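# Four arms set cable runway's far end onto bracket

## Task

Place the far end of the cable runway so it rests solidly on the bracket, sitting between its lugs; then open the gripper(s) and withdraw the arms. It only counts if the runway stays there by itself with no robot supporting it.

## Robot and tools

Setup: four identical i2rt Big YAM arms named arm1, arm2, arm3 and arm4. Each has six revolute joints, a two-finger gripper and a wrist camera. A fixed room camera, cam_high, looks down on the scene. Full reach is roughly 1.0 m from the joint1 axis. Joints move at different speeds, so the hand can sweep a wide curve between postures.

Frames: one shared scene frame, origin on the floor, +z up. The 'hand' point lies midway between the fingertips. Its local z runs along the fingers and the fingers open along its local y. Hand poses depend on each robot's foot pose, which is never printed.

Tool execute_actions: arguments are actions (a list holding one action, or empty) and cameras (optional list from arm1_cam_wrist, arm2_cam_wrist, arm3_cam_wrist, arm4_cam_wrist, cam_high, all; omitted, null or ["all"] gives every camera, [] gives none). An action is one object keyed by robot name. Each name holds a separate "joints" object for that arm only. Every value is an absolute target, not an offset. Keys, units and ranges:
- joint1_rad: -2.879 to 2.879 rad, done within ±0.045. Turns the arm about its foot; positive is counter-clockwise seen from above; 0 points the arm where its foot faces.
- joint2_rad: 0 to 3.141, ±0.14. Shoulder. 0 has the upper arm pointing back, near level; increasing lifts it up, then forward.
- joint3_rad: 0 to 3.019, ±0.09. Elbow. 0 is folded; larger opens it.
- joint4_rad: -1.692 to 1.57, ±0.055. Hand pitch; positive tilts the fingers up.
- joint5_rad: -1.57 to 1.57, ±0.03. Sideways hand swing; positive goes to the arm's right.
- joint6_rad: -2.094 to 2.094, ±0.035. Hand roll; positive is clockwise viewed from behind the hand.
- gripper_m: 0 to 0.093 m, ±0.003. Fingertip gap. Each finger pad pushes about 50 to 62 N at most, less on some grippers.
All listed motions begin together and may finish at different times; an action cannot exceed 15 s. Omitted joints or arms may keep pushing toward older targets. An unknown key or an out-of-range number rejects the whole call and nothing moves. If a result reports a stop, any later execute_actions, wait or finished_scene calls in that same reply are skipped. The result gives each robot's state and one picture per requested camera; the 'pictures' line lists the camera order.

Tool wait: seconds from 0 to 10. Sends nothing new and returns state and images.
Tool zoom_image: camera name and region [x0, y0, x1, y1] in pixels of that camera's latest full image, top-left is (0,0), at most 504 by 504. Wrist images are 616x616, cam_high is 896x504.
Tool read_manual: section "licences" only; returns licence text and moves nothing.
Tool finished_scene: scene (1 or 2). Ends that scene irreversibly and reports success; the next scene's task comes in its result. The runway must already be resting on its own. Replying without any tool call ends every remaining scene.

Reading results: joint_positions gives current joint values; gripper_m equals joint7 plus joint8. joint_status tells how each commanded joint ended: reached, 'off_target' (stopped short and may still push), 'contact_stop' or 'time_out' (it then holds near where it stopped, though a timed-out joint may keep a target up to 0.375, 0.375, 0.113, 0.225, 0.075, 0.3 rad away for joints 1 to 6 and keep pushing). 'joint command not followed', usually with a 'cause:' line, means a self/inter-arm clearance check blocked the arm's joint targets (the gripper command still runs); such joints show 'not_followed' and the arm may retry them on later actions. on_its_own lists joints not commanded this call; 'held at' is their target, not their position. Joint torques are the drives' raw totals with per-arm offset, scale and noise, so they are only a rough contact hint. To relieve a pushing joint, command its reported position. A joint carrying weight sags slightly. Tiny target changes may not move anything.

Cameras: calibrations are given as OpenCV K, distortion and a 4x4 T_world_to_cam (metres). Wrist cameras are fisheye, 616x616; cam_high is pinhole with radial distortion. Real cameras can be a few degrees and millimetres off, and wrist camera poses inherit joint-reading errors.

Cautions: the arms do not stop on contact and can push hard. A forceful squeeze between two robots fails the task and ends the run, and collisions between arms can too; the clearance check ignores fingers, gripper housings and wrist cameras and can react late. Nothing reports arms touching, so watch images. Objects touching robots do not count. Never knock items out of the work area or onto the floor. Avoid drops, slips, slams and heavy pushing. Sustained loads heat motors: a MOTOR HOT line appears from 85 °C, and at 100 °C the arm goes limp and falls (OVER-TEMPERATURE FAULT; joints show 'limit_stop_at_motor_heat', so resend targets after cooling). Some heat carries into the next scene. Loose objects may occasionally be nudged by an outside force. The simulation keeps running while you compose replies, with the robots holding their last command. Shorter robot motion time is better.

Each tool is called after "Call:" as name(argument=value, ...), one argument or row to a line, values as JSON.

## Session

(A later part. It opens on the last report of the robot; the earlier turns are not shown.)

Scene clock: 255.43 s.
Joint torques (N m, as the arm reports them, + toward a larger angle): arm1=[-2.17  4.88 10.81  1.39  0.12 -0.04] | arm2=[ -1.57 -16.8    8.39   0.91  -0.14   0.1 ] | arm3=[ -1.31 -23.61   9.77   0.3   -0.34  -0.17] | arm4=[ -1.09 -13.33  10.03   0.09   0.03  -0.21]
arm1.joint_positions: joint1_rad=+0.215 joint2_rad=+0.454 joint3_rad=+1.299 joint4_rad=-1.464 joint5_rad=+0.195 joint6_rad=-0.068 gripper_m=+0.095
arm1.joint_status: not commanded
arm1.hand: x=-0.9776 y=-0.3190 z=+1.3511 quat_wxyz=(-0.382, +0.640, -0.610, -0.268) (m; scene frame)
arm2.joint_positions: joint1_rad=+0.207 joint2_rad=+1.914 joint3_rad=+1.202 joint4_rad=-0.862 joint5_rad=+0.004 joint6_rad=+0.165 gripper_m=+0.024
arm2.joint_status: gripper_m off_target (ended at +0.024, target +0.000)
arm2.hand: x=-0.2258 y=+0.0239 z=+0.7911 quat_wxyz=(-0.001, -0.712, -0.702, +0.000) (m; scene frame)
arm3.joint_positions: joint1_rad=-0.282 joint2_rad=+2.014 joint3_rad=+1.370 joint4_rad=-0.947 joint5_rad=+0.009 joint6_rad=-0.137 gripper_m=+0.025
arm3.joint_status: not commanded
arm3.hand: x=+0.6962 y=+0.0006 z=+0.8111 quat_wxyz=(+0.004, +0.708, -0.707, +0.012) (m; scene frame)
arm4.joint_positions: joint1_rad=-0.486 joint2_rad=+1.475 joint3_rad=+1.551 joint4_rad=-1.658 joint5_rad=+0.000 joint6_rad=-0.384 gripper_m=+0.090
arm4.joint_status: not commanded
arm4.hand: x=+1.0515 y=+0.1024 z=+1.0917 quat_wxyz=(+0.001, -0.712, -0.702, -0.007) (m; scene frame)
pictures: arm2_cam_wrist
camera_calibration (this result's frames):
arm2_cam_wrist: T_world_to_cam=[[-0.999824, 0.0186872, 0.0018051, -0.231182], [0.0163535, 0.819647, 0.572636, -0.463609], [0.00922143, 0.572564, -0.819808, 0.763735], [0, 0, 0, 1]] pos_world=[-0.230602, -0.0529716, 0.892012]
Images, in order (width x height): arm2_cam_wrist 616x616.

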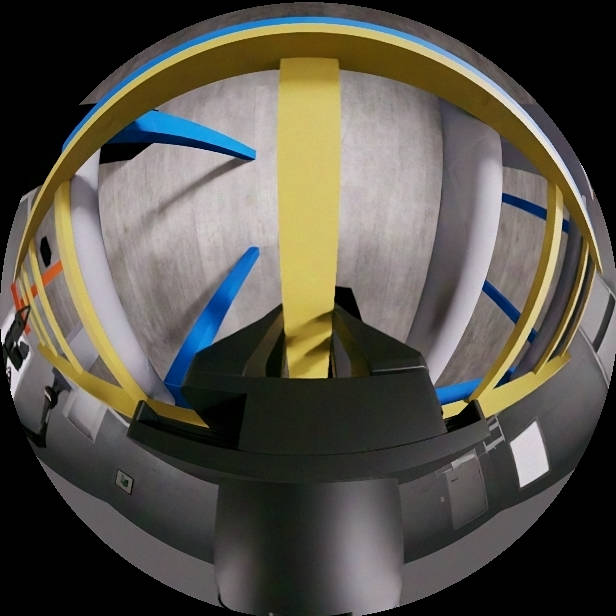

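Call:
execute_actions(
  actions=[
    {"arm3":{"joints":{"gripper_m":0.08}},"arm4":{"joints":{"joint1_rad":-0.75,"joint6_rad":-0.815,"gripper_m":0.08}}},
  ],
  cameras=[],
)

Call:
execute_actions(
  actions=[
    {"arm3":{"joints":{"joint2_rad":1.65}}},
  ],
  cameras=[],
)

Call:
execute_actions(
  actions=[
    {"arm3":{"joints":{"joint1_rad":0.6,"joint2_rad":1.3,"joint3_rad":1.0}},"arm4":{"joints":{"joint1_rad":-0.9,"joint2_rad":1.8,"joint3_rad":1.9}}},
  ],
  cameras=[],
)

Call:
execute_actions(
  actions=[
    {"arm4":{"joints":{"joint1_rad":-0.9,"joint2_rad":2.374,"joint3_rad":2.49,"joint4_rad":-1.665}}},
  ],
  cameras=["arm4_cam_wrist","cam_high"],
)

Scene clock: 272.03 s.
Joint torques (N m, as the arm reports them, + toward a larger angle): arm1=[-2.26  4.72 10.83  1.38  0.11 -0.04] | arm2=[ -1.59 -16.82   8.4    0.92  -0.14   0.1 ] | arm3=[ -1.25 -22.29   9.84   0.33  -0.13  -0.05] | arm4=[ -0.2  -13.22  10.01   0.05  -0.07  -0.18]
arm1.joint_positions: joint1_rad=+0.215 joint2_rad=+0.454 joint3_rad=+1.299 joint4_rad=-1.464 joint5_rad=+0.195 joint6_rad=-0.068 gripper_m=+0.095
arm1.joint_status: not commanded
arm1.hand: x=-0.9776 y=-0.3190 z=+1.3511 quat_wxyz=(-0.382, +0.640, -0.610, -0.268) (m; scene frame)
arm2.joint_positions: joint1_rad=+0.207 joint2_rad=+1.914 joint3_rad=+1.202 joint4_rad=-0.862 joint5_rad=+0.004 joint6_rad=+0.165 gripper_m=+0.024
arm2.joint_status: not commanded
arm2.hand: x=-0.2258 y=+0.0239 z=+0.7911 quat_wxyz=(-0.001, -0.712, -0.702, +0.000) (m; scene frame)
arm3.joint_positions: joint1_rad=-0.282 joint2_rad=+2.002 joint3_rad=+1.370 joint4_rad=-0.947 joint5_rad=+0.004 joint6_rad=-0.153 gripper_m=+0.080
arm3.joint_status: all done
arm3.hand: x=+0.6955 y=+0.0027 z=+0.8175 quat_wxyz=(+0.001, +0.713, -0.701, +0.006) (m; scene frame)
arm4.joint_positions: joint1_rad=-0.763 joint2_rad=+1.475 joint3_rad=+1.551 joint4_rad=-1.658 joint5_rad=+0.001 joint6_rad=-0.802 gripper_m=+0.080
arm4.joint_status: all done
arm4.hand: x=+0.9490 y=+0.1634 z=+1.0913 quat_wxyz=(-0.001, -0.661, -0.751, -0.007) (m; scene frame)
pictures: none
No camera images: the call's "cameras" was empty. Leave "cameras" out to get every camera's image.

Scene clock: 273.30 s.
Joint torques (N m, as the arm reports them, + toward a larger angle): arm1=[-2.06  4.84 10.84  1.41  0.11 -0.05] | arm2=[ -1.56 -16.85   8.39   0.91  -0.14   0.09] | arm3=[ -1.25 -13.63  12.45   1.01  -0.12  -0.04] | arm4=[ -0.22 -13.25  10.04   0.1   -0.05  -0.21]
arm1.joint_positions: joint1_rad=+0.215 joint2_rad=+0.454 joint3_rad=+1.299 joint4_rad=-1.464 joint5_rad=+0.195 joint6_rad=-0.068 gripper_m=+0.095
arm1.joint_status: not commanded
arm1.hand: x=-0.9776 y=-0.3190 z=+1.3511 quat_wxyz=(-0.382, +0.640, -0.610, -0.268) (m; scene frame)
arm2.joint_positions: joint1_rad=+0.207 joint2_rad=+1.914 joint3_rad=+1.202 joint4_rad=-0.862 joint5_rad=+0.004 joint6_rad=+0.165 gripper_m=+0.024
arm2.joint_status: not commanded
arm2.hand: x=-0.2258 y=+0.0239 z=+0.7911 quat_wxyz=(-0.001, -0.712, -0.702, +0.000) (m; scene frame)
arm3.joint_positions: joint1_rad=-0.282 joint2_rad=+1.617 joint3_rad=+1.370 joint4_rad=-0.947 joint5_rad=+0.004 joint6_rad=-0.153 gripper_m=+0.080
arm3.joint_status: all done
arm3.hand: x=+0.6973 y=+0.0228 z=+1.0264 quat_wxyz=(-0.152, +0.701, -0.689, -0.108) (m; scene frame)
arm4.joint_positions: joint1_rad=-0.763 joint2_rad=+1.475 joint3_rad=+1.551 joint4_rad=-1.658 joint5_rad=+0.001 joint6_rad=-0.802 gripper_m=+0.080
arm4.joint_status: not commanded
arm4.hand: x=+0.9490 y=+0.1634 z=+1.0913 quat_wxyz=(-0.001, -0.660, -0.751, -0.007) (m; scene frame)
pictures: none
No camera images: the call's "cameras" was empty. Leave "cameras" out to get every camera's image.

Scene clock: 274.77 s.
Joint torques (N m, as the arm reports them, + toward a larger angle): arm1=[-2.1   4.81 10.84  1.42  0.11 -0.04] | arm2=[ -1.56 -16.81   8.37   0.91  -0.14   0.1 ] | arm3=[  0.06 -10.29  10.34   0.91   0.02  -0.03] | arm4=[ -0.49 -19.59  11.62   0.25  -0.02  -0.18]
arm1.joint_positions: joint1_rad=+0.215 joint2_rad=+0.454 joint3_rad=+1.299 joint4_rad=-1.464 joint5_rad=+0.195 joint6_rad=-0.068 gripper_m=+0.095
arm1.joint_status: not commanded
arm1.hand: x=-0.9776 y=-0.3190 z=+1.3511 quat_wxyz=(-0.382, +0.640, -0.610, -0.268) (m; scene frame)
arm2.joint_positions: joint1_rad=+0.207 joint2_rad=+1.914 joint3_rad=+1.202 joint4_rad=-0.862 joint5_rad=+0.004 joint6_rad=+0.165 gripper_m=+0.024
arm2.joint_status: not commanded
arm2.hand: x=-0.2258 y=+0.0239 z=+0.7911 quat_wxyz=(-0.001, -0.712, -0.702, +0.000) (m; scene frame)
arm3.joint_positions: joint1_rad=+0.596 joint2_rad=+1.295 joint3_rad=+1.006 joint4_rad=-0.947 joint5_rad=+0.001 joint6_rad=-0.154 gripper_m=+0.080
arm3.joint_status: all done
arm3.hand: x=+0.3284 y=-0.2219 z=+1.0139 quat_wxyz=(-0.079, +0.931, -0.326, -0.144) (m; scene frame)
arm4.joint_positions: joint1_rad=-0.908 joint2_rad=+1.805 joint3_rad=+1.858 joint4_rad=-1.664 joint5_rad=+0.000 joint6_rad=-0.804 gripper_m=+0.080
arm4.joint_status: all done
arm4.hand: x=+0.8190 y=+0.1268 z=+1.0512 quat_wxyz=(-0.002, -0.712, -0.701, -0.022) (m; scene frame)
pictures: none
No camera images: the call's "cameras" was empty. Leave "cameras" out to get every camera's image.

Scene clock: 276.43 s.
Joint torques (N m, as the arm reports them, + toward a larger angle): arm1=[-2.03  4.77 10.87  1.39  0.12 -0.06] | arm2=[ -1.58 -16.87   8.38   0.92  -0.14   0.1 ] | arm3=[  0.06 -10.15  10.35   0.92   0.01  -0.03] | arm4=[ -0.56 -28.    11.42   0.36  -0.01  -0.2 ]
arm1.joint_positions: joint1_rad=+0.215 joint2_rad=+0.454 joint3_rad=+1.299 joint4_rad=-1.464 joint5_rad=+0.195 joint6_rad=-0.068 gripper_m=+0.095
arm1.joint_status: not commanded
arm1.hand: x=-0.9776 y=-0.3190 z=+1.3511 quat_wxyz=(-0.382, +0.640, -0.610, -0.268) (m; scene frame)
arm2.joint_positions: joint1_rad=+0.207 joint2_rad=+1.914 joint3_rad=+1.202 joint4_rad=-0.862 joint5_rad=+0.004 joint6_rad=+0.165 gripper_m=+0.024
arm2.joint_status: not commanded
arm2.hand: x=-0.2258 y=+0.0239 z=+0.7911 quat_wxyz=(-0.001, -0.712, -0.702, +0.000) (m; scene frame)
arm3.joint_positions: joint1_rad=+0.596 joint2_rad=+1.295 joint3_rad=+1.006 joint4_rad=-0.947 joint5_rad=+0.001 joint6_rad=-0.154 gripper_m=+0.080
arm3.joint_status: not commanded
arm3.hand: x=+0.3284 y=-0.2219 z=+1.0139 quat_wxyz=(-0.079, +0.931, -0.326, -0.144) (m; scene frame)
arm4.joint_positions: joint1_rad=-0.908 joint2_rad=+2.369 joint3_rad=+2.452 joint4_rad=-1.665 joint5_rad=+0.000 joint6_rad=-0.804 gripper_m=+0.080
arm4.joint_status: all done
arm4.hand: x=+0.6944 y=+0.0100 z=+0.9249 quat_wxyz=(-0.002, -0.713, -0.702, -0.007) (m; scene frame)
pictures: arm4_cam_wrist, cam_high
camera_calibration (this result's frames):
arm4_cam_wrist: T_world_to_cam=[[-0.999615, 0.0121126, -0.0249507, 0.71791], [-0.00478352, 0.810825, 0.585269, -0.538741], [0.0273197, 0.585163, -0.810455, 0.846535], [0, 0, 0, 1]] pos_world=[0.69193, -0.0672319, 1.0193]
Images, in order (width x height): arm4_cam_wrist 616x616, cam_high 896x504.

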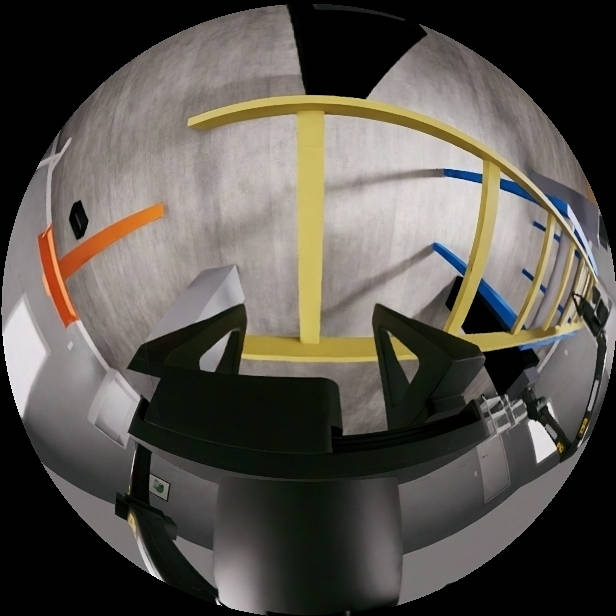

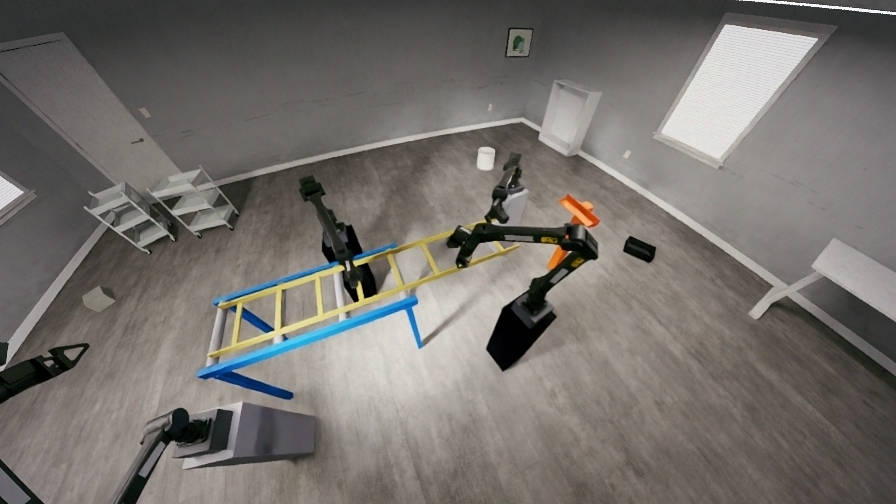

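Call:
execute_actions(
  actions=[
    {"arm4":{"joints":{"joint2_rad":2.42,"joint3_rad":2.165,"joint4_rad":-1.32}},"arm3":{"joints":{"joint1_rad":0.6,"joint2_rad":0.6,"joint3_rad":0.5}}},
  ],
  cameras=["arm4_cam_wrist"],
)

Scene clock: 284.03 s.
Joint torques (N m, as the arm reports them, + toward a larger angle): arm1=[-2.1   4.96 10.83  1.4   0.12 -0.04] | arm2=[ -1.61 -16.79   8.38   0.91  -0.14   0.1 ] | arm3=[ 0.04 -0.51 11.24  1.12  0.02 -0.03] | arm4=[ -0.53 -27.83   9.29   0.7   -0.01  -0.19]
arm1.joint_positions: joint1_rad=+0.215 joint2_rad=+0.454 joint3_rad=+1.299 joint4_rad=-1.464 joint5_rad=+0.195 joint6_rad=-0.068 gripper_m=+0.095
arm1.joint_status: not commanded
arm1.hand: x=-0.9776 y=-0.3190 z=+1.3511 quat_wxyz=(-0.382, +0.640, -0.610, -0.268) (m; scene frame)
arm2.joint_positions: joint1_rad=+0.207 joint2_rad=+1.914 joint3_rad=+1.202 joint4_rad=-0.862 joint5_rad=+0.004 joint6_rad=+0.165 gripper_m=+0.024
arm2.joint_status: not commanded
arm2.hand: x=-0.2258 y=+0.0239 z=+0.7911 quat_wxyz=(-0.001, -0.712, -0.702, +0.000) (m; scene frame)
arm3.joint_positions: joint1_rad=+0.596 joint2_rad=+0.606 joint3_rad=+0.504 joint4_rad=-0.947 joint5_rad=+0.001 joint6_rad=-0.154 gripper_m=+0.080
arm3.joint_status: all done
arm3.hand: x=+0.4496 y=-0.3539 z=+0.9922 quat_wxyz=(-0.122, +0.912, -0.319, -0.225) (m; scene frame)
arm4.joint_positions: joint1_rad=-0.908 joint2_rad=+2.418 joint3_rad=+2.154 joint4_rad=-1.330 joint5_rad=+0.000 joint6_rad=-0.804 gripper_m=+0.080
arm4.joint_status: all done
arm4.hand: x=+0.6984 y=+0.0133 z=+0.7779 quat_wxyz=(-0.002, -0.712, -0.702, -0.013) (m; scene frame)
pictures: arm4_cam_wrist
camera_calibration (this result's frames):
arm4_cam_wrist: T_world_to_cam=[[-0.999363, 0.0123177, -0.0334898, 0.724685], [-0.00989433, 0.806074, 0.591732, -0.456706], [0.034284, 0.591686, -0.805439, 0.716552], [0, 0, 0, 1]] pos_world=[0.695139, -0.0647611, 0.871656]
Images, in order (width x height): arm4_cam_wrist 616x616.

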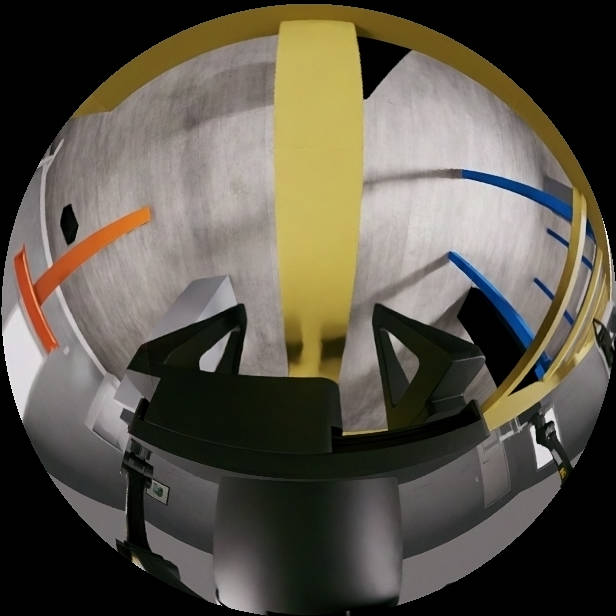

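Call:
execute_actions(
  actions=[
    {"arm4":{"joints":{"gripper_m":0.0}}},
  ],
  cameras=[],
)

Call:
execute_actions(
  actions=[
    {"arm2":{"joints":{"gripper_m":0.08}}},
  ],
  cameras=[],
)

Call:
execute_actions(
  actions=[
    {"arm2":{"joints":{"joint2_rad":1.5}}},
  ],
  cameras=["arm4_cam_wrist","cam_high"],
)

Scene clock: 294.50 s.
Joint torques (N m, as the arm reports them, + toward a larger angle): arm1=[-2.25  4.96 10.84  1.41  0.13 -0.04] | arm2=[ -1.67 -16.81   8.37   0.92  -0.12   0.1 ] | arm3=[ 0.07 -0.13 11.35  1.19  0.02 -0.03] | arm4=[ -0.55 -28.     9.15   0.36  -0.26  -0.15]
arm1.joint_positions: joint1_rad=+0.215 joint2_rad=+0.454 joint3_rad=+1.299 joint4_rad=-1.464 joint5_rad=+0.195 joint6_rad=-0.068 gripper_m=+0.095
arm1.joint_status: not commanded
arm1.hand: x=-0.9776 y=-0.3190 z=+1.3511 quat_wxyz=(-0.382, +0.640, -0.610, -0.268) (m; scene frame)
arm2.joint_positions: joint1_rad=+0.207 joint2_rad=+1.914 joint3_rad=+1.202 joint4_rad=-0.862 joint5_rad=+0.003 joint6_rad=+0.166 gripper_m=+0.024
arm2.joint_status: not commanded
arm2.hand: x=-0.2255 y=+0.0239 z=+0.7911 quat_wxyz=(-0.001, -0.712, -0.702, +0.000) (m; scene frame)
arm3.joint_positions: joint1_rad=+0.596 joint2_rad=+0.606 joint3_rad=+0.504 joint4_rad=-0.947 joint5_rad=+0.001 joint6_rad=-0.154 gripper_m=+0.080
arm3.joint_status: not commanded
arm3.hand: x=+0.4496 y=-0.3539 z=+0.9922 quat_wxyz=(-0.122, +0.912, -0.319, -0.225) (m; scene frame)
arm4.joint_positions: joint1_rad=-0.908 joint2_rad=+2.418 joint3_rad=+2.154 joint4_rad=-1.322 joint5_rad=+0.006 joint6_rad=-0.806 gripper_m=+0.023
arm4.joint_status: gripper_m off_target (ended at +0.023, target +0.000)
arm4.hand: x=+0.6960 y=+0.0128 z=+0.7779 quat_wxyz=(+0.001, -0.712, -0.702, -0.009) (m; scene frame)
pictures: none
No camera images: the call's "cameras" was empty. Leave "cameras" out to get every camera's image.

Scene clock: 295.17 s.
Joint torques (N m, as the arm reports them, + toward a larger angle): arm1=[-2.19  4.93 10.84  1.4   0.12 -0.05] | arm2=[ -1.59 -17.     8.36   0.94  -0.11   0.09] | arm3=[ 0.07 -0.15 11.34  1.18  0.02 -0.03] | arm4=[ -0.75 -27.6    9.18   0.45  -0.24  -0.16]
arm1.joint_positions: joint1_rad=+0.215 joint2_rad=+0.454 joint3_rad=+1.299 joint4_rad=-1.464 joint5_rad=+0.195 joint6_rad=-0.068 gripper_m=+0.095
arm1.joint_status: not commanded
arm1.hand: x=-0.9776 y=-0.3190 z=+1.3511 quat_wxyz=(-0.382, +0.640, -0.610, -0.268) (m; scene frame)
arm2.joint_positions: joint1_rad=+0.207 joint2_rad=+1.914 joint3_rad=+1.202 joint4_rad=-0.861 joint5_rad=+0.003 joint6_rad=+0.166 gripper_m=+0.080
arm2.joint_status: all done
arm2.hand: x=-0.2254 y=+0.0237 z=+0.7911 quat_wxyz=(-0.002, -0.712, -0.702, +0.000) (m; scene frame)
arm3.joint_positions: joint1_rad=+0.596 joint2_rad=+0.606 joint3_rad=+0.504 joint4_rad=-0.947 joint5_rad=+0.001 joint6_rad=-0.154 gripper_m=+0.080
arm3.joint_status: not commanded
arm3.hand: x=+0.4496 y=-0.3539 z=+0.9922 quat_wxyz=(-0.122, +0.912, -0.319, -0.225) (m; scene frame)
arm4.joint_positions: joint1_rad=-0.908 joint2_rad=+2.418 joint3_rad=+2.154 joint4_rad=-1.322 joint5_rad=+0.006 joint6_rad=-0.806 gripper_m=+0.023
arm4.joint_status: not commanded
arm4.hand: x=+0.6960 y=+0.0128 z=+0.7779 quat_wxyz=(+0.001, -0.712, -0.702, -0.009) (m; scene frame)
pictures: none
No camera images: the call's "cameras" was empty. Leave "cameras" out to get every camera's image.

Scene clock: 296.57 s.
Joint torques (N m, as the arm reports them, + toward a larger angle): arm1=[-2.05  4.95 10.84  1.39  0.13 -0.06] | arm2=[ -1.7  -13.32  10.87   1.57  -0.12   0.09] | arm3=[ 0.07 -0.11 11.35  1.17  0.01 -0.03] | arm4=[ -0.38 -27.75   9.17   0.4   -0.26  -0.16]
arm1.joint_positions: joint1_rad=+0.215 joint2_rad=+0.454 joint3_rad=+1.299 joint4_rad=-1.464 joint5_rad=+0.195 joint6_rad=-0.068 gripper_m=+0.095
arm1.joint_status: not commanded
arm1.hand: x=-0.9776 y=-0.3190 z=+1.3511 quat_wxyz=(-0.382, +0.640, -0.610, -0.268) (m; scene frame)
arm2.joint_positions: joint1_rad=+0.207 joint2_rad=+1.487 joint3_rad=+1.202 joint4_rad=-0.858 joint5_rad=+0.003 joint6_rad=+0.166 gripper_m=+0.080
arm2.joint_status: all done
arm2.hand: x=-0.2231 y=+0.0002 z=+1.0047 quat_wxyz=(-0.174, -0.697, -0.685, +0.125) (m; scene frame)
arm3.joint_positions: joint1_rad=+0.596 joint2_rad=+0.606 joint3_rad=+0.504 joint4_rad=-0.947 joint5_rad=+0.001 joint6_rad=-0.154 gripper_m=+0.080
arm3.joint_status: not commanded
arm3.hand: x=+0.4496 y=-0.3539 z=+0.9922 quat_wxyz=(-0.122, +0.912, -0.319, -0.225) (m; scene frame)
arm4.joint_positions: joint1_rad=-0.908 joint2_rad=+2.418 joint3_rad=+2.154 joint4_rad=-1.322 joint5_rad=+0.006 joint6_rad=-0.806 gripper_m=+0.023
arm4.joint_status: not commanded
arm4.hand: x=+0.6960 y=+0.0128 z=+0.7779 quat_wxyz=(+0.001, -0.712, -0.702, -0.009) (m; scene frame)
pictures: arm4_cam_wrist, cam_high
camera_calibration (this result's frames):
arm4_cam_wrist: T_world_to_cam=[[-0.999673, 0.0106435, -0.0232394, 0.714545], [-0.00514319, 0.806829, 0.590763, -0.458909], [0.025038, 0.59069, -0.80651, 0.724138], [0, 0, 0, 1]] pos_world=[0.69382, -0.0650857, 0.871737]
Images, in order (width x height): arm4_cam_wrist 616x616, cam_high 896x504.

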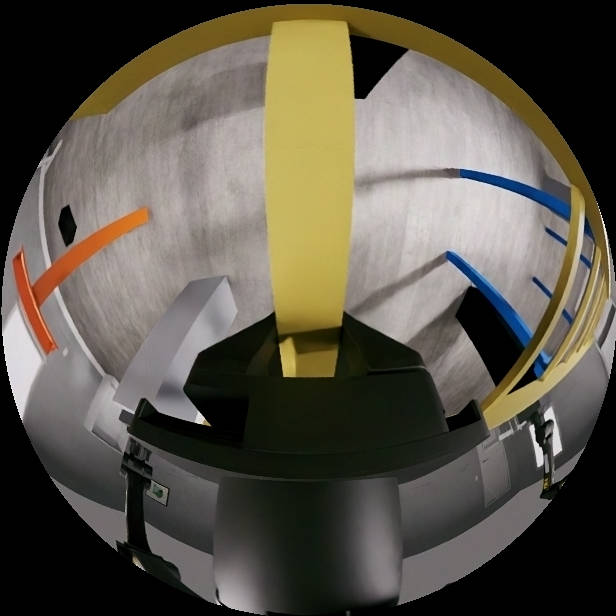

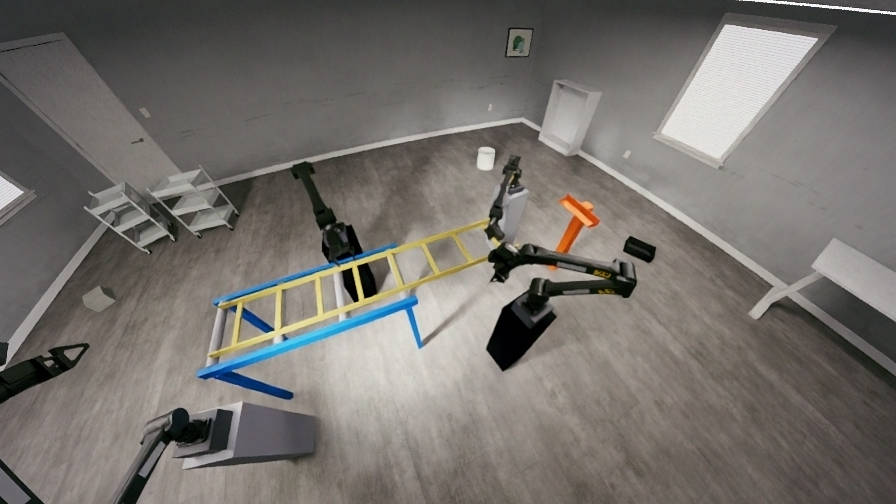

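Call:
execute_actions(
  actions=[
    {"arm4":{"joints":{"joint1_rad":-0.794,"joint2_rad":2.18,"joint3_rad":1.78,"joint4_rad":-1.13,"joint6_rad":-0.695}},"arm2":{"joints":{"joint2_rad":0.8}},"arm3":{"joints":{"joint1_rad":1.4}}},
  ],
  cameras=[],
)

Call:
execute_actions(
  actions=[
    {"arm4":{"joints":{"joint1_rad":-0.63,"joint2_rad":2.01,"joint3_rad":1.52,"joint4_rad":-1.015,"joint6_rad":-0.53}}},
  ],
  cameras=["arm4_cam_wrist","cam_high"],
)

Scene clock: 312.87 s.
Joint torques (N m, as the arm reports them, + toward a larger angle): arm1=[-2.1   4.96 10.81  1.44  0.12 -0.04] | arm2=[-1.71 -3.21 11.14  2.36 -0.13  0.08] | arm3=[ 0.61 -0.11 11.36  1.18  0.02 -0.03] | arm4=[ -2.35 -26.07  10.41   0.26  -0.03  -0.36]
arm1.joint_positions: joint1_rad=+0.215 joint2_rad=+0.454 joint3_rad=+1.299 joint4_rad=-1.464 joint5_rad=+0.195 joint6_rad=-0.068 gripper_m=+0.095
arm1.joint_status: not commanded
arm1.hand: x=-0.9776 y=-0.3190 z=+1.3511 quat_wxyz=(-0.382, +0.640, -0.610, -0.268) (m; scene frame)
arm2.joint_positions: joint1_rad=+0.207 joint2_rad=+0.800 joint3_rad=+1.202 joint4_rad=-0.858 joint5_rad=+0.003 joint6_rad=+0.166 gripper_m=+0.080
arm2.joint_status: all done
arm2.hand: x=-0.2472 y=+0.1471 z=+1.3123 quat_wxyz=(-0.431, -0.605, -0.593, +0.311) (m; scene frame)
arm3.joint_positions: joint1_rad=+1.389 joint2_rad=+0.606 joint3_rad=+0.504 joint4_rad=-0.947 joint5_rad=+0.001 joint6_rad=-0.155 gripper_m=+0.080
arm3.joint_status: all done
arm3.hand: x=+0.3678 y=-0.5304 z=+0.9920 quat_wxyz=(-0.024, +0.965, +0.058, -0.255) (m; scene frame)
arm4.joint_positions: joint1_rad=-0.776 joint2_rad=+2.198 joint3_rad=+1.744 joint4_rad=-1.127 joint5_rad=+0.000 joint6_rad=-0.668 gripper_m=+0.023
arm4.joint_status: all done
arm4.hand: x=+0.8137 y=+0.0060 z=+0.7772 quat_wxyz=(-0.001, -0.714, -0.700, -0.007) (m; scene frame)
pictures: none
No camera images: the call's "cameras" was empty. Leave "cameras" out to get every camera's image.

Scene clock: 314.53 s.
Joint torques (N m, as the arm reports them, + toward a larger angle): arm1=[-2.03  4.94 10.83  1.39  0.11 -0.05] | arm2=[-1.67 -3.31 11.06  2.35 -0.13  0.08] | arm3=[ 0.56 -0.15 11.36  1.19  0.01 -0.03] | arm4=[ -1.96 -24.97  10.42   0.13  -0.01  -0.25]
arm1.joint_positions: joint1_rad=+0.215 joint2_rad=+0.454 joint3_rad=+1.299 joint4_rad=-1.464 joint5_rad=+0.195 joint6_rad=-0.068 gripper_m=+0.095
arm1.joint_status: not commanded
arm1.hand: x=-0.9776 y=-0.3190 z=+1.3511 quat_wxyz=(-0.382, +0.640, -0.610, -0.268) (m; scene frame)
arm2.joint_positions: joint1_rad=+0.207 joint2_rad=+0.800 joint3_rad=+1.202 joint4_rad=-0.858 joint5_rad=+0.003 joint6_rad=+0.166 gripper_m=+0.080
arm2.joint_status: not commanded
arm2.hand: x=-0.2472 y=+0.1471 z=+1.3123 quat_wxyz=(-0.431, -0.605, -0.593, +0.311) (m; scene frame)
arm3.joint_positions: joint1_rad=+1.389 joint2_rad=+0.606 joint3_rad=+0.504 joint4_rad=-0.947 joint5_rad=+0.001 joint6_rad=-0.155 gripper_m=+0.080
arm3.joint_status: not commanded
arm3.hand: x=+0.3678 y=-0.5304 z=+0.9920 quat_wxyz=(-0.024, +0.965, +0.058, -0.255) (m; scene frame)
arm4.joint_positions: joint1_rad=-0.619 joint2_rad=+2.053 joint3_rad=+1.475 joint4_rad=-1.007 joint5_rad=+0.000 joint6_rad=-0.513 gripper_m=+0.023
arm4.joint_status: all done
arm4.hand: x=+0.9292 y=+0.0050 z=+0.7740 quat_wxyz=(+0.001, -0.713, -0.701, -0.008) (m; scene frame)
pictures: arm4_cam_wrist, cam_high
camera_calibration (this result's frames):
arm4_cam_wrist: T_world_to_cam=[[-0.999641, 0.014078, -0.0228173, 0.947307], [-0.00206215, 0.808154, 0.588967, -0.450566], [0.0267314, 0.588802, -0.807835, 0.719304], [0, 0, 0, 1]] pos_world=[0.92681, -0.0727375, 0.868062]
Images, in order (width x height): arm4_cam_wrist 616x616, cam_high 896x504.

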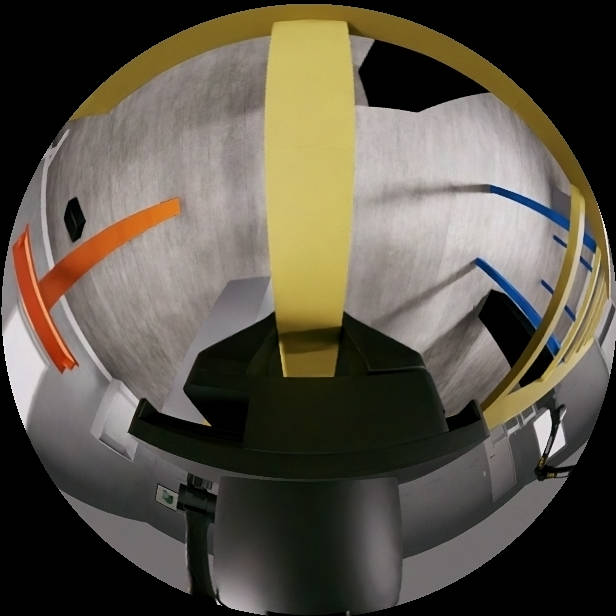

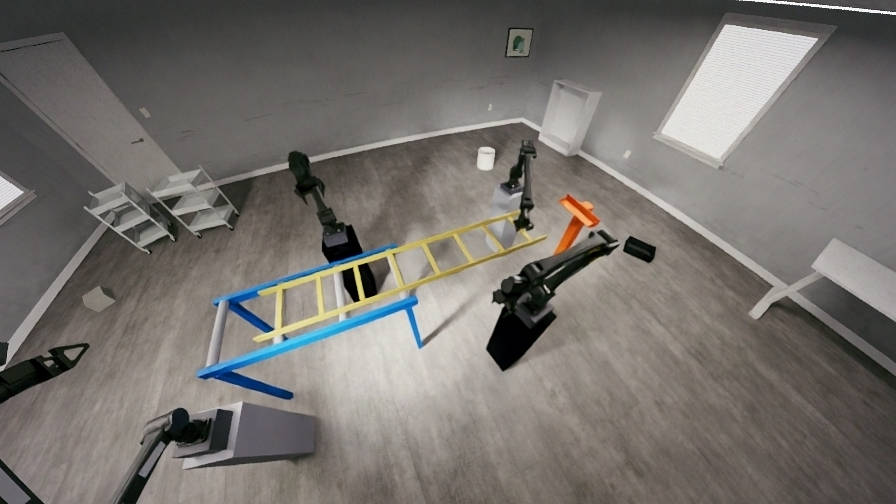

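Call:
execute_actions(
  actions=[
    {"arm4":{"joints":{"joint1_rad":-0.394,"joint2_rad":1.86,"joint3_rad":1.37,"joint4_rad":-0.945,"joint6_rad":-0.295}}},
  ],
  cameras=["arm4_cam_wrist"],
)

Scene clock: 323.97 s.
Joint torques (N m, as the arm reports them, + toward a larger angle): arm1=[-2.34  4.91 10.86  1.46  0.13 -0.04] | arm2=[-1.72 -3.35 11.04  2.36 -0.13  0.08] | arm3=[ 0.59 -0.18 11.34  1.18  0.01 -0.03] | arm4=[ -1.14 -28.07  10.79  -0.13  -0.03  -0.26]
arm1.joint_positions: joint1_rad=+0.215 joint2_rad=+0.454 joint3_rad=+1.299 joint4_rad=-1.464 joint5_rad=+0.195 joint6_rad=-0.068 gripper_m=+0.095
arm1.joint_status: not commanded
arm1.hand: x=-0.9776 y=-0.3190 z=+1.3511 quat_wxyz=(-0.382, +0.640, -0.610, -0.268) (m; scene frame)
arm2.joint_positions: joint1_rad=+0.207 joint2_rad=+0.800 joint3_rad=+1.202 joint4_rad=-0.858 joint5_rad=+0.003 joint6_rad=+0.166 gripper_m=+0.080
arm2.joint_status: not commanded
arm2.hand: x=-0.2472 y=+0.1471 z=+1.3123 quat_wxyz=(-0.431, -0.605, -0.593, +0.311) (m; scene frame)
arm3.joint_positions: joint1_rad=+1.389 joint2_rad=+0.606 joint3_rad=+0.504 joint4_rad=-0.947 joint5_rad=+0.001 joint6_rad=-0.155 gripper_m=+0.080
arm3.joint_status: not commanded
arm3.hand: x=+0.3678 y=-0.5304 z=+0.9920 quat_wxyz=(-0.024, +0.965, +0.058, -0.255) (m; scene frame)
arm4.joint_positions: joint1_rad=-0.394 joint2_rad=+1.957 joint3_rad=+1.316 joint4_rad=-0.929 joint5_rad=+0.002 joint6_rad=-0.277 gripper_m=+0.023
arm4.joint_status: all done
arm4.hand: x=+1.0591 y=-0.0091 z=+0.7762 quat_wxyz=(-0.001, -0.717, -0.697, +0.000) (m; scene frame)
pictures: arm4_cam_wrist
camera_calibration (this result's frames):
arm4_cam_wrist: T_world_to_cam=[[-0.999596, 0.0245548, -0.0143305, 1.07087], [0.0117539, 0.815876, 0.578107, -0.446344], [0.0258872, 0.577705, -0.815835, 0.732896], [0, 0, 0, 1]] pos_world=[1.05671, -0.0855313, 0.871303]
Images, in order (width x height): arm4_cam_wrist 616x616.

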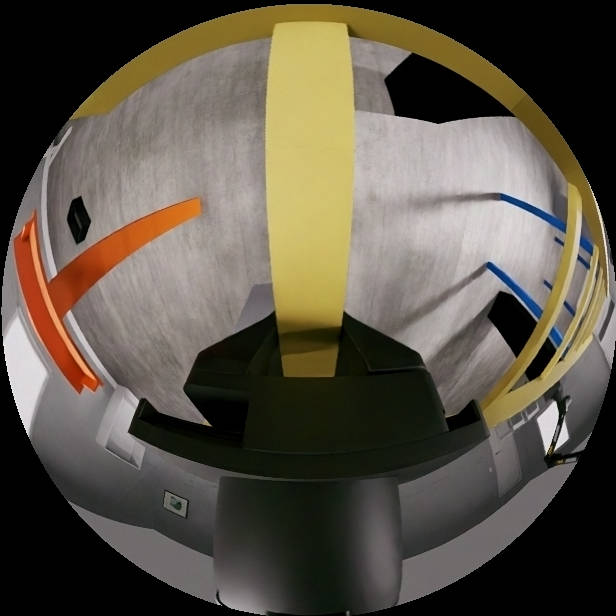

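Call:
execute_actions(
  actions=[
    {"arm4":{"joints":{"joint1_rad":-0.124,"joint2_rad":1.76,"joint3_rad":1.33,"joint4_rad":-0.94,"joint6_rad":-0.02}}},
  ],
  cameras=["arm4_cam_wrist","cam_high"],
)

Scene clock: 341.67 s.
Joint torques (N m, as the arm reports them, + toward a larger angle): arm1=[-2.12  4.94 10.82  1.43  0.12 -0.03] | arm2=[-1.71 -3.34 11.04  2.37 -0.13  0.07] | arm3=[ 0.52 -0.17 11.33  1.17  0.01 -0.03] | arm4=[ -0.13 -32.32  11.83  -0.3   -0.04  -0.08]
arm1.joint_positions: joint1_rad=+0.215 joint2_rad=+0.454 joint3_rad=+1.299 joint4_rad=-1.464 joint5_rad=+0.195 joint6_rad=-0.068 gripper_m=+0.095
arm1.joint_status: not commanded
arm1.hand: x=-0.9776 y=-0.3190 z=+1.3511 quat_wxyz=(-0.382, +0.640, -0.610, -0.268) (m; scene frame)
arm2.joint_positions: joint1_rad=+0.207 joint2_rad=+0.800 joint3_rad=+1.202 joint4_rad=-0.858 joint5_rad=+0.003 joint6_rad=+0.166 gripper_m=+0.080
arm2.joint_status: not commanded
arm2.hand: x=-0.2472 y=+0.1471 z=+1.3123 quat_wxyz=(-0.431, -0.605, -0.593, +0.311) (m; scene frame)
arm3.joint_positions: joint1_rad=+1.389 joint2_rad=+0.606 joint3_rad=+0.504 joint4_rad=-0.947 joint5_rad=+0.001 joint6_rad=-0.155 gripper_m=+0.080
arm3.joint_status: not commanded
arm3.hand: x=+0.3678 y=-0.5304 z=+0.9920 quat_wxyz=(-0.024, +0.965, +0.058, -0.255) (m; scene frame)
arm4.joint_positions: joint1_rad=-0.137 joint2_rad=+1.917 joint3_rad=+1.260 joint4_rad=-0.919 joint5_rad=+0.002 joint6_rad=-0.019 gripper_m=+0.023
arm4.joint_status: joint2_rad time_out (moved -0.040 of -0.197); the others done
arm4.on_its_own: joint2_rad reads +1.917 and still pushes toward +1.760 since a time_out
arm4.hand: x=+1.1942 y=-0.0148 z=+0.7796 quat_wxyz=(+0.001, -0.717, -0.697, -0.002) (m; scene frame)
pictures: arm4_cam_wrist, cam_high
camera_calibration (this result's frames):
arm4_cam_wrist: T_world_to_cam=[[-0.999569, 0.0257649, -0.0140973, 1.20591], [0.0127063, 0.812128, 0.583341, -0.45057], [0.0264785, 0.58291, -0.812105, 0.73192], [0, 0, 0, 1]] pos_world=[1.19174, -0.0917935, 0.874232]
Images, in order (width x height): arm4_cam_wrist 616x616, cam_high 896x504.

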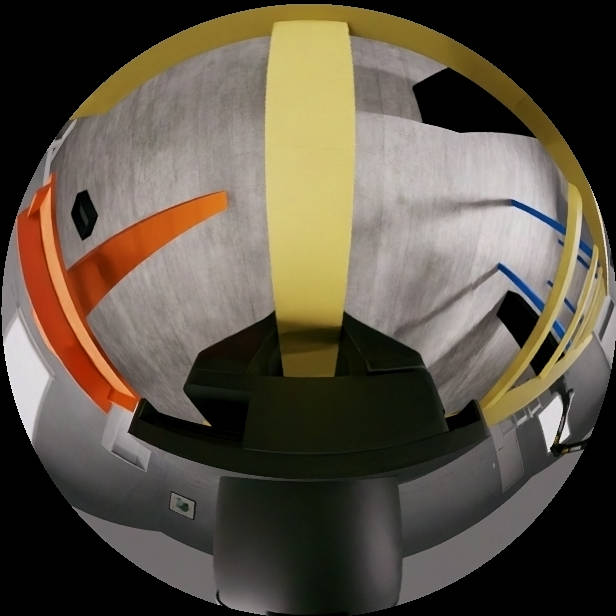

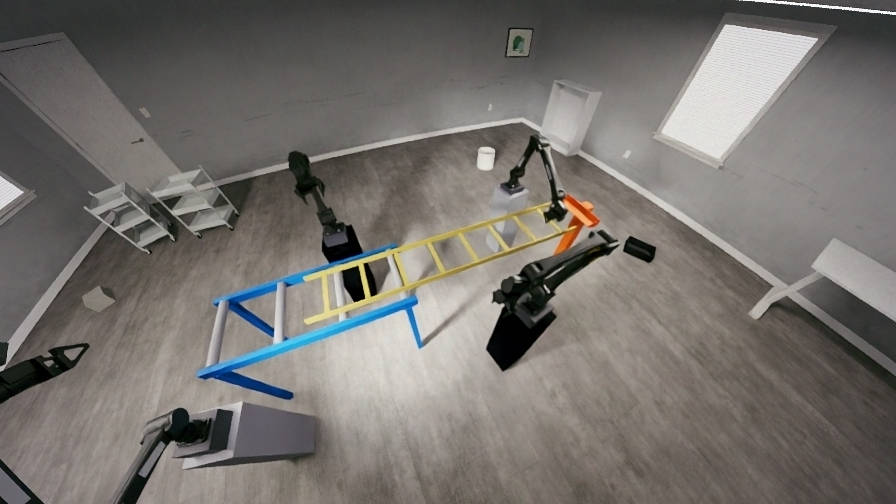

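Call:
zoom_image(
  camera="arm4_cam_wrist",
  region=[0, 90, 200, 430],
)

Call:
zoom_image(
  camera="cam_high",
  region=[500, 170, 630, 260],
)

Region (0, 90, 200, 430) of arm4_cam_wrist's 616x616 image, scaled by 1.482, with more detail than that image has; it fills the left 296 columns of this view, and the rest is white.

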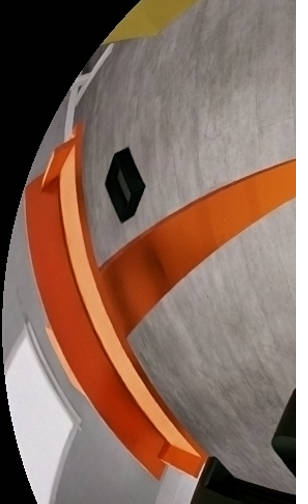

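Region (500, 170, 630, 260) of cam_high's 896x504 image, scaled by 3.877, with more detail than that image has; it fills the top 349 rows of this view, and the rest is white.

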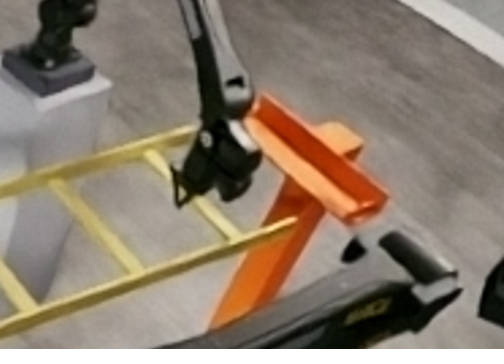

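Call:
execute_actions(
  actions=[
    {"arm4":{"joints":{"joint1_rad":0.04,"joint2_rad":1.68,"joint3_rad":1.385,"joint4_rad":-1.0,"joint6_rad":0.14}},"arm3":{"joints":{"joint1_rad":-1.7,"joint4_rad":0.5,"joint6_rad":1.57}}},
  ],
  cameras=["arm4_cam_wrist","cam_high"],
)

Scene clock: 369.60 s.
Joint torques (N m, as the arm reports them, + toward a larger angle): arm1=[-2.2   4.8  10.82  1.39  0.12 -0.04] | arm2=[-1.7  -3.38 11.04  2.36 -0.13  0.08] | arm3=[-0.95 -0.63 11.87  2.3   0.    0.07] | arm4=[ -1.12 -34.74  15.06  -0.57   0.14  -0.17]
arm1.joint_positions: joint1_rad=+0.215 joint2_rad=+0.454 joint3_rad=+1.299 joint4_rad=-1.464 joint5_rad=+0.195 joint6_rad=-0.068 gripper_m=+0.095
arm1.joint_status: not commanded
arm1.hand: x=-0.9776 y=-0.3190 z=+1.3511 quat_wxyz=(-0.382, +0.640, -0.610, -0.268) (m; scene frame)
arm2.joint_positions: joint1_rad=+0.207 joint2_rad=+0.800 joint3_rad=+1.202 joint4_rad=-0.858 joint5_rad=+0.003 joint6_rad=+0.166 gripper_m=+0.080
arm2.joint_status: not commanded
arm2.hand: x=-0.2472 y=+0.1471 z=+1.3123 quat_wxyz=(-0.431, -0.605, -0.593, +0.311) (m; scene frame)
arm3.joint_positions: joint1_rad=-1.690 joint2_rad=+0.606 joint3_rad=+0.504 joint4_rad=+0.480 joint5_rad=+0.000 joint6_rad=+1.558 gripper_m=+0.080
arm3.joint_status: all done
arm3.hand: x=+0.9756 y=-0.5302 z=+1.2986 quat_wxyz=(-0.582, -0.387, -0.404, -0.590) (m; scene frame)
arm4.joint_positions: joint1_rad=+0.039 joint2_rad=+1.870 joint3_rad=+1.260 joint4_rad=-0.974 joint5_rad=-0.002 joint6_rad=+0.150 gripper_m=+0.023
arm4.joint_status: joint2_rad time_out (moved -0.047 of -0.237); joint3_rad time_out (moved +0.000 of +0.125); the others done
arm4.on_its_own: joint2_rad reads +1.870 and still pushes toward +1.680 since a time_out; joint3_rad reads +1.260 and still pushes toward +1.373 since a time_out
arm4.hand: x=+1.2849 y=-0.0042 z=+0.8031 quat_wxyz=(+0.003, -0.715, -0.699, -0.006) (m; scene frame)
pictures: arm4_cam_wrist, cam_high
camera_calibration (this result's frames):
arm4_cam_wrist: T_world_to_cam=[[-0.999687, 0.0186441, -0.0166637, 1.29875], [0.0052354, 0.807685, 0.589591, -0.469473], [0.0244514, 0.589319, -0.80753, 0.74135], [0, 0, 0, 1]] pos_world=[1.28268, -0.0819191, 0.897101]
Images, in order (width x height): arm4_cam_wrist 616x616, cam_high 896x504.

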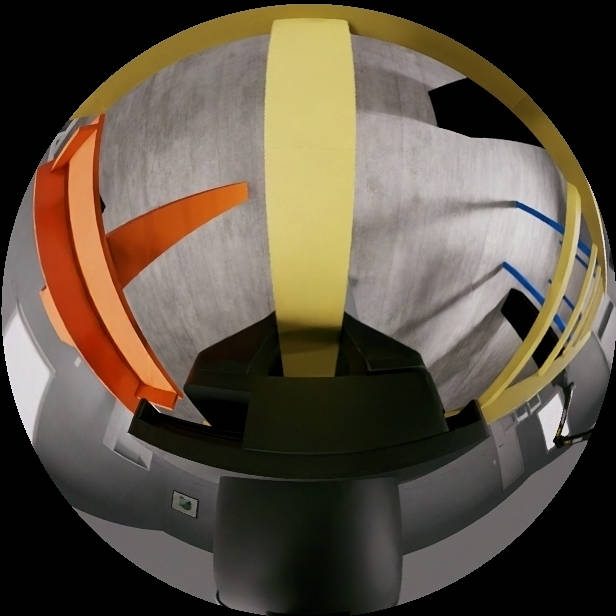

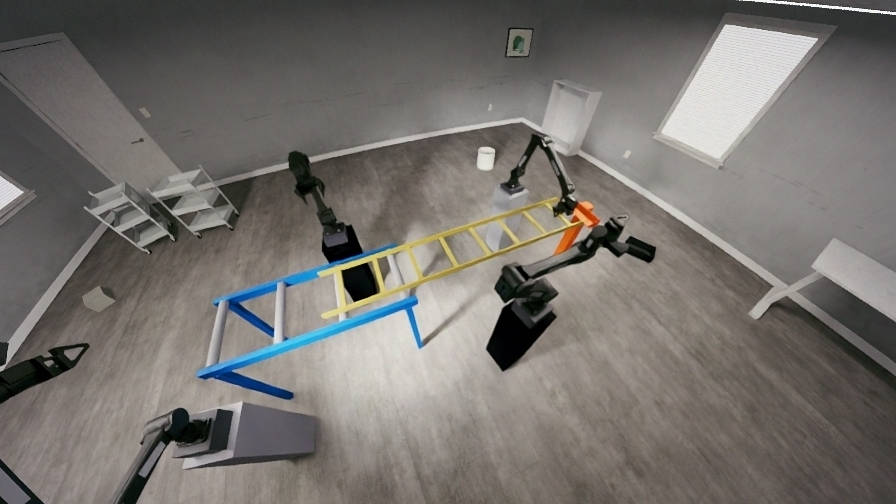

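Call:
execute_actions(
  actions=[],
  cameras=["arm3_cam_wrist","arm4_cam_wrist"],
)

Call:
zoom_image(
  camera="arm4_cam_wrist",
  region=[20, 60, 260, 440],
)

Scene clock: 374.50 s.
Joint torques (N m, as the arm reports them, + toward a larger angle): arm1=[-2.16  4.96 10.87  1.43  0.11 -0.05] | arm2=[-1.75 -3.34 11.05  2.37 -0.13  0.08] | arm3=[-1.02 -0.68 11.86  2.31  0.01  0.08] | arm4=[ -1.04 -34.94  15.07  -0.54   0.14  -0.17]
arm1.joint_positions: joint1_rad=+0.215 joint2_rad=+0.454 joint3_rad=+1.299 joint4_rad=-1.464 joint5_rad=+0.195 joint6_rad=-0.068 gripper_m=+0.095
arm1.joint_status: not commanded
arm1.hand: x=-0.9776 y=-0.3190 z=+1.3511 quat_wxyz=(-0.382, +0.640, -0.610, -0.268) (m; scene frame)
arm2.joint_positions: joint1_rad=+0.207 joint2_rad=+0.800 joint3_rad=+1.202 joint4_rad=-0.858 joint5_rad=+0.003 joint6_rad=+0.166 gripper_m=+0.080
arm2.joint_status: not commanded
arm2.hand: x=-0.2472 y=+0.1471 z=+1.3123 quat_wxyz=(-0.431, -0.605, -0.593, +0.311) (m; scene frame)
arm3.joint_positions: joint1_rad=-1.690 joint2_rad=+0.606 joint3_rad=+0.504 joint4_rad=+0.480 joint5_rad=+0.000 joint6_rad=+1.558 gripper_m=+0.080
arm3.joint_status: all done
arm3.hand: x=+0.9756 y=-0.5302 z=+1.2986 quat_wxyz=(-0.582, -0.387, -0.404, -0.590) (m; scene frame)
arm4.joint_positions: joint1_rad=+0.039 joint2_rad=+1.870 joint3_rad=+1.260 joint4_rad=-0.974 joint5_rad=-0.002 joint6_rad=+0.150 gripper_m=+0.023
arm4.joint_status: joint2_rad time_out (moved -0.047 of -0.237); joint3_rad time_out (moved +0.000 of +0.125); the others done
arm4.on_its_own: joint2_rad reads +1.870 and still pushes toward +1.680 since a time_out; joint3_rad reads +1.260 and still pushes toward +1.373 since a time_out
arm4.hand: x=+1.2849 y=-0.0042 z=+0.8031 quat_wxyz=(+0.003, -0.715, -0.699, -0.006) (m; scene frame)
pictures: arm3_cam_wrist, arm4_cam_wrist
camera_calibration (this result's frames):
arm3_cam_wrist: T_world_to_cam=[[0.372471, -0.00777127, -0.928011, 0.839551], [-0.553192, 0.801035, -0.22874, 1.26497], [0.745147, 0.598568, 0.294063, -0.671357], [0, 0, 0, 1]] pos_world=[0.887324, -0.60491, 1.26588]
arm4_cam_wrist: T_world_to_cam=[[-0.999687, 0.0186441, -0.0166637, 1.29875], [0.0052354, 0.807685, 0.589591, -0.469473], [0.0244514, 0.589319, -0.80753, 0.74135], [0, 0, 0, 1]] pos_world=[1.28268, -0.0819191, 0.897101]
Images, in order (width x height): arm3_cam_wrist 616x616, arm4_cam_wrist 616x616.

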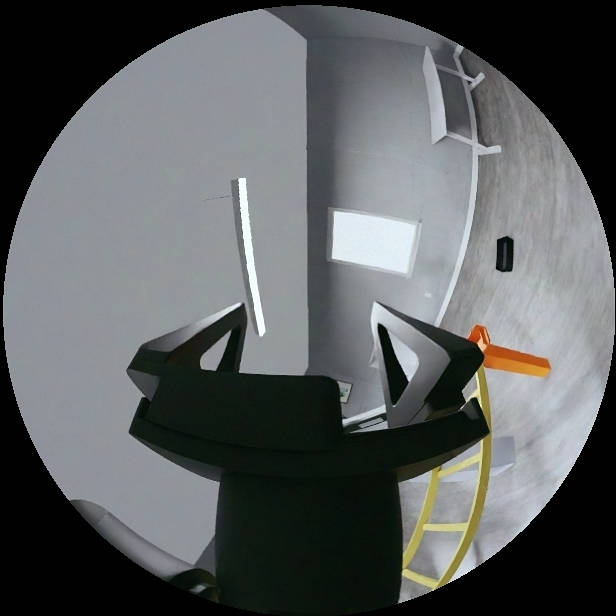

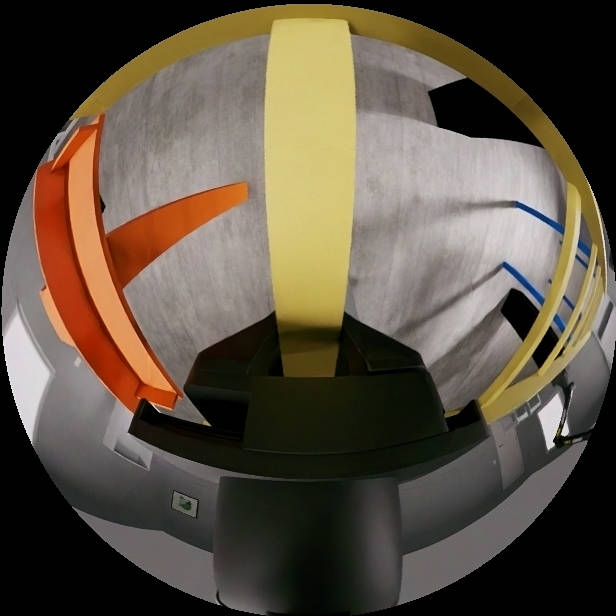

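Region (20, 60, 260, 440) of arm4_cam_wrist's 616x616 image, scaled by 1.326, with more detail than that image has; it fills the left 318 columns of this view, and the rest is white.

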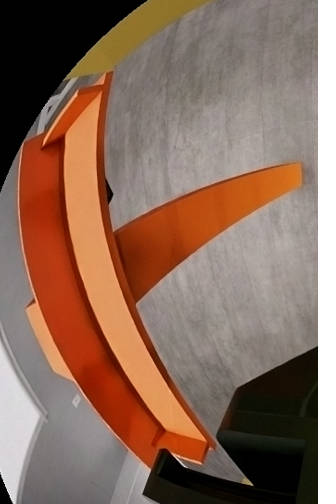

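Call:
execute_actions(
  actions=[
    {"arm4":{"joints":{"joint1_rad":0.13,"joint2_rad":1.73,"joint3_rad":1.46,"joint4_rad":-1.0,"joint6_rad":0.23}},"arm3":{"joints":{"joint1_rad":-1.22,"joint2_rad":1.3,"joint3_rad":1.3,"joint4_rad":-0.6,"joint6_rad":0}}},
  ],
  cameras=["arm3_cam_wrist","arm4_cam_wrist"],
)

Scene clock: 409.23 s.
Joint torques (N m, as the arm reports them, + toward a larger angle): arm1=[-2.02  5.05 10.79  1.41  0.11 -0.04] | arm2=[-1.72 -3.33 11.05  2.37 -0.12  0.08] | arm3=[ -0.18 -10.92  17.02   1.05   0.04  -0.08] | arm4=[ -1.53 -32.77  15.1   -0.48   0.17  -0.23]
arm1.joint_positions: joint1_rad=+0.215 joint2_rad=+0.454 joint3_rad=+1.299 joint4_rad=-1.464 joint5_rad=+0.195 joint6_rad=-0.068 gripper_m=+0.095
arm1.joint_status: not commanded
arm1.hand: x=-0.9776 y=-0.3190 z=+1.3511 quat_wxyz=(-0.382, +0.640, -0.610, -0.268) (m; scene frame)
arm2.joint_positions: joint1_rad=+0.207 joint2_rad=+0.800 joint3_rad=+1.202 joint4_rad=-0.858 joint5_rad=+0.003 joint6_rad=+0.166 gripper_m=+0.080
arm2.joint_status: not commanded
arm2.hand: x=-0.2472 y=+0.1471 z=+1.3123 quat_wxyz=(-0.431, -0.605, -0.593, +0.311) (m; scene frame)
arm3.joint_positions: joint1_rad=-1.222 joint2_rad=+1.287 joint3_rad=+1.249 joint4_rad=-0.584 joint5_rad=+0.001 joint6_rad=+0.013 gripper_m=+0.080
arm3.joint_status: all done
arm3.hand: x=+1.1136 y=-0.2725 z=+1.2005 quat_wxyz=(-0.444, +0.213, -0.863, -0.114) (m; scene frame)
arm4.joint_positions: joint1_rad=+0.137 joint2_rad=+1.892 joint3_rad=+1.288 joint4_rad=-0.977 joint5_rad=-0.003 joint6_rad=+0.246 gripper_m=+0.023
arm4.joint_status: joint2_rad time_out (moved +0.021 of -0.140); joint3_rad time_out (moved +0.028 of +0.200); the others done
arm4.on_its_own: joint2_rad reads +1.892 and still pushes toward +1.730 since a time_out; joint3_rad reads +1.288 and still pushes toward +1.400 since a time_out
arm4.hand: x=+1.3357 y=-0.0047 z=+0.8015 quat_wxyz=(+0.002, -0.714, -0.700, -0.005) (m; scene frame)
pictures: arm3_cam_wrist, arm4_cam_wrist
camera_calibration (this result's frames):
arm3_cam_wrist: T_world_to_cam=[[0.469616, -0.882865, -0.0032453, -0.757683], [-0.833999, -0.442411, -0.329723, 1.20751], [0.289665, 0.15755, -0.944072, 0.97386], [0, 0, 0, 1]] pos_world=[1.08079, -0.288147, 1.31508]
arm4_cam_wrist: T_world_to_cam=[[-0.99971, 0.0174562, -0.0166119, 1.34956], [0.00438373, 0.809613, 0.586948, -0.465045], [0.0236951, 0.586704, -0.809455, 0.741668], [0, 0, 0, 1]] pos_world=[1.33363, -0.0821912, 0.895722]
Images, in order (width x height): arm3_cam_wrist 616x616, arm4_cam_wrist 616x616.

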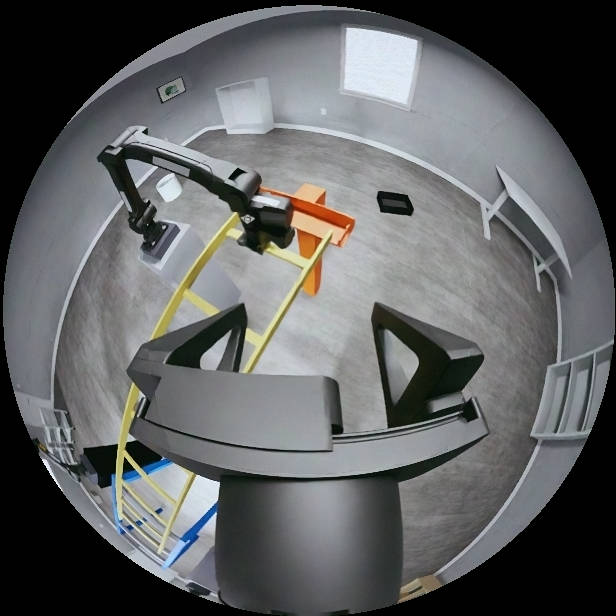

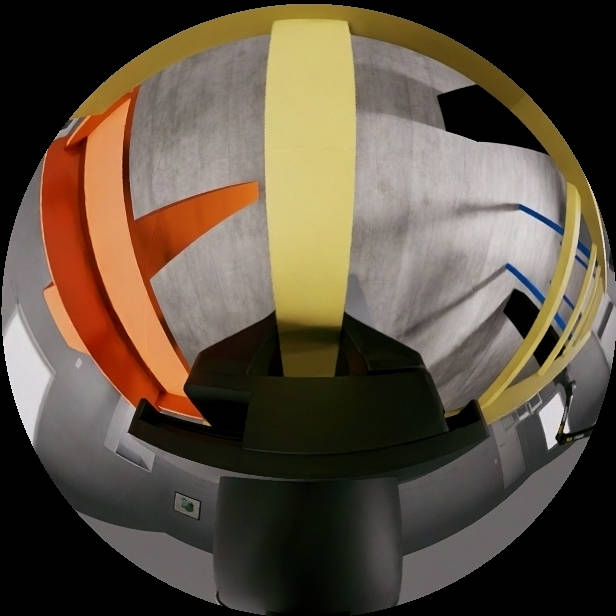

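Call:
zoom_image(
  camera="arm3_cam_wrist",
  region=[220, 160, 380, 290],
)

Region (220, 160, 380, 290) of arm3_cam_wrist's 616x616 image, scaled by 3.150, with more detail than that image has; it fills the top 410 rows of this view, and the rest is white.

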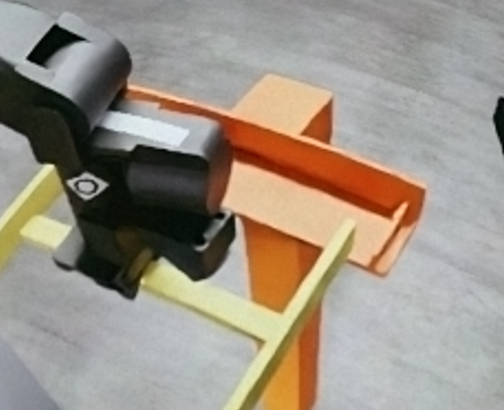

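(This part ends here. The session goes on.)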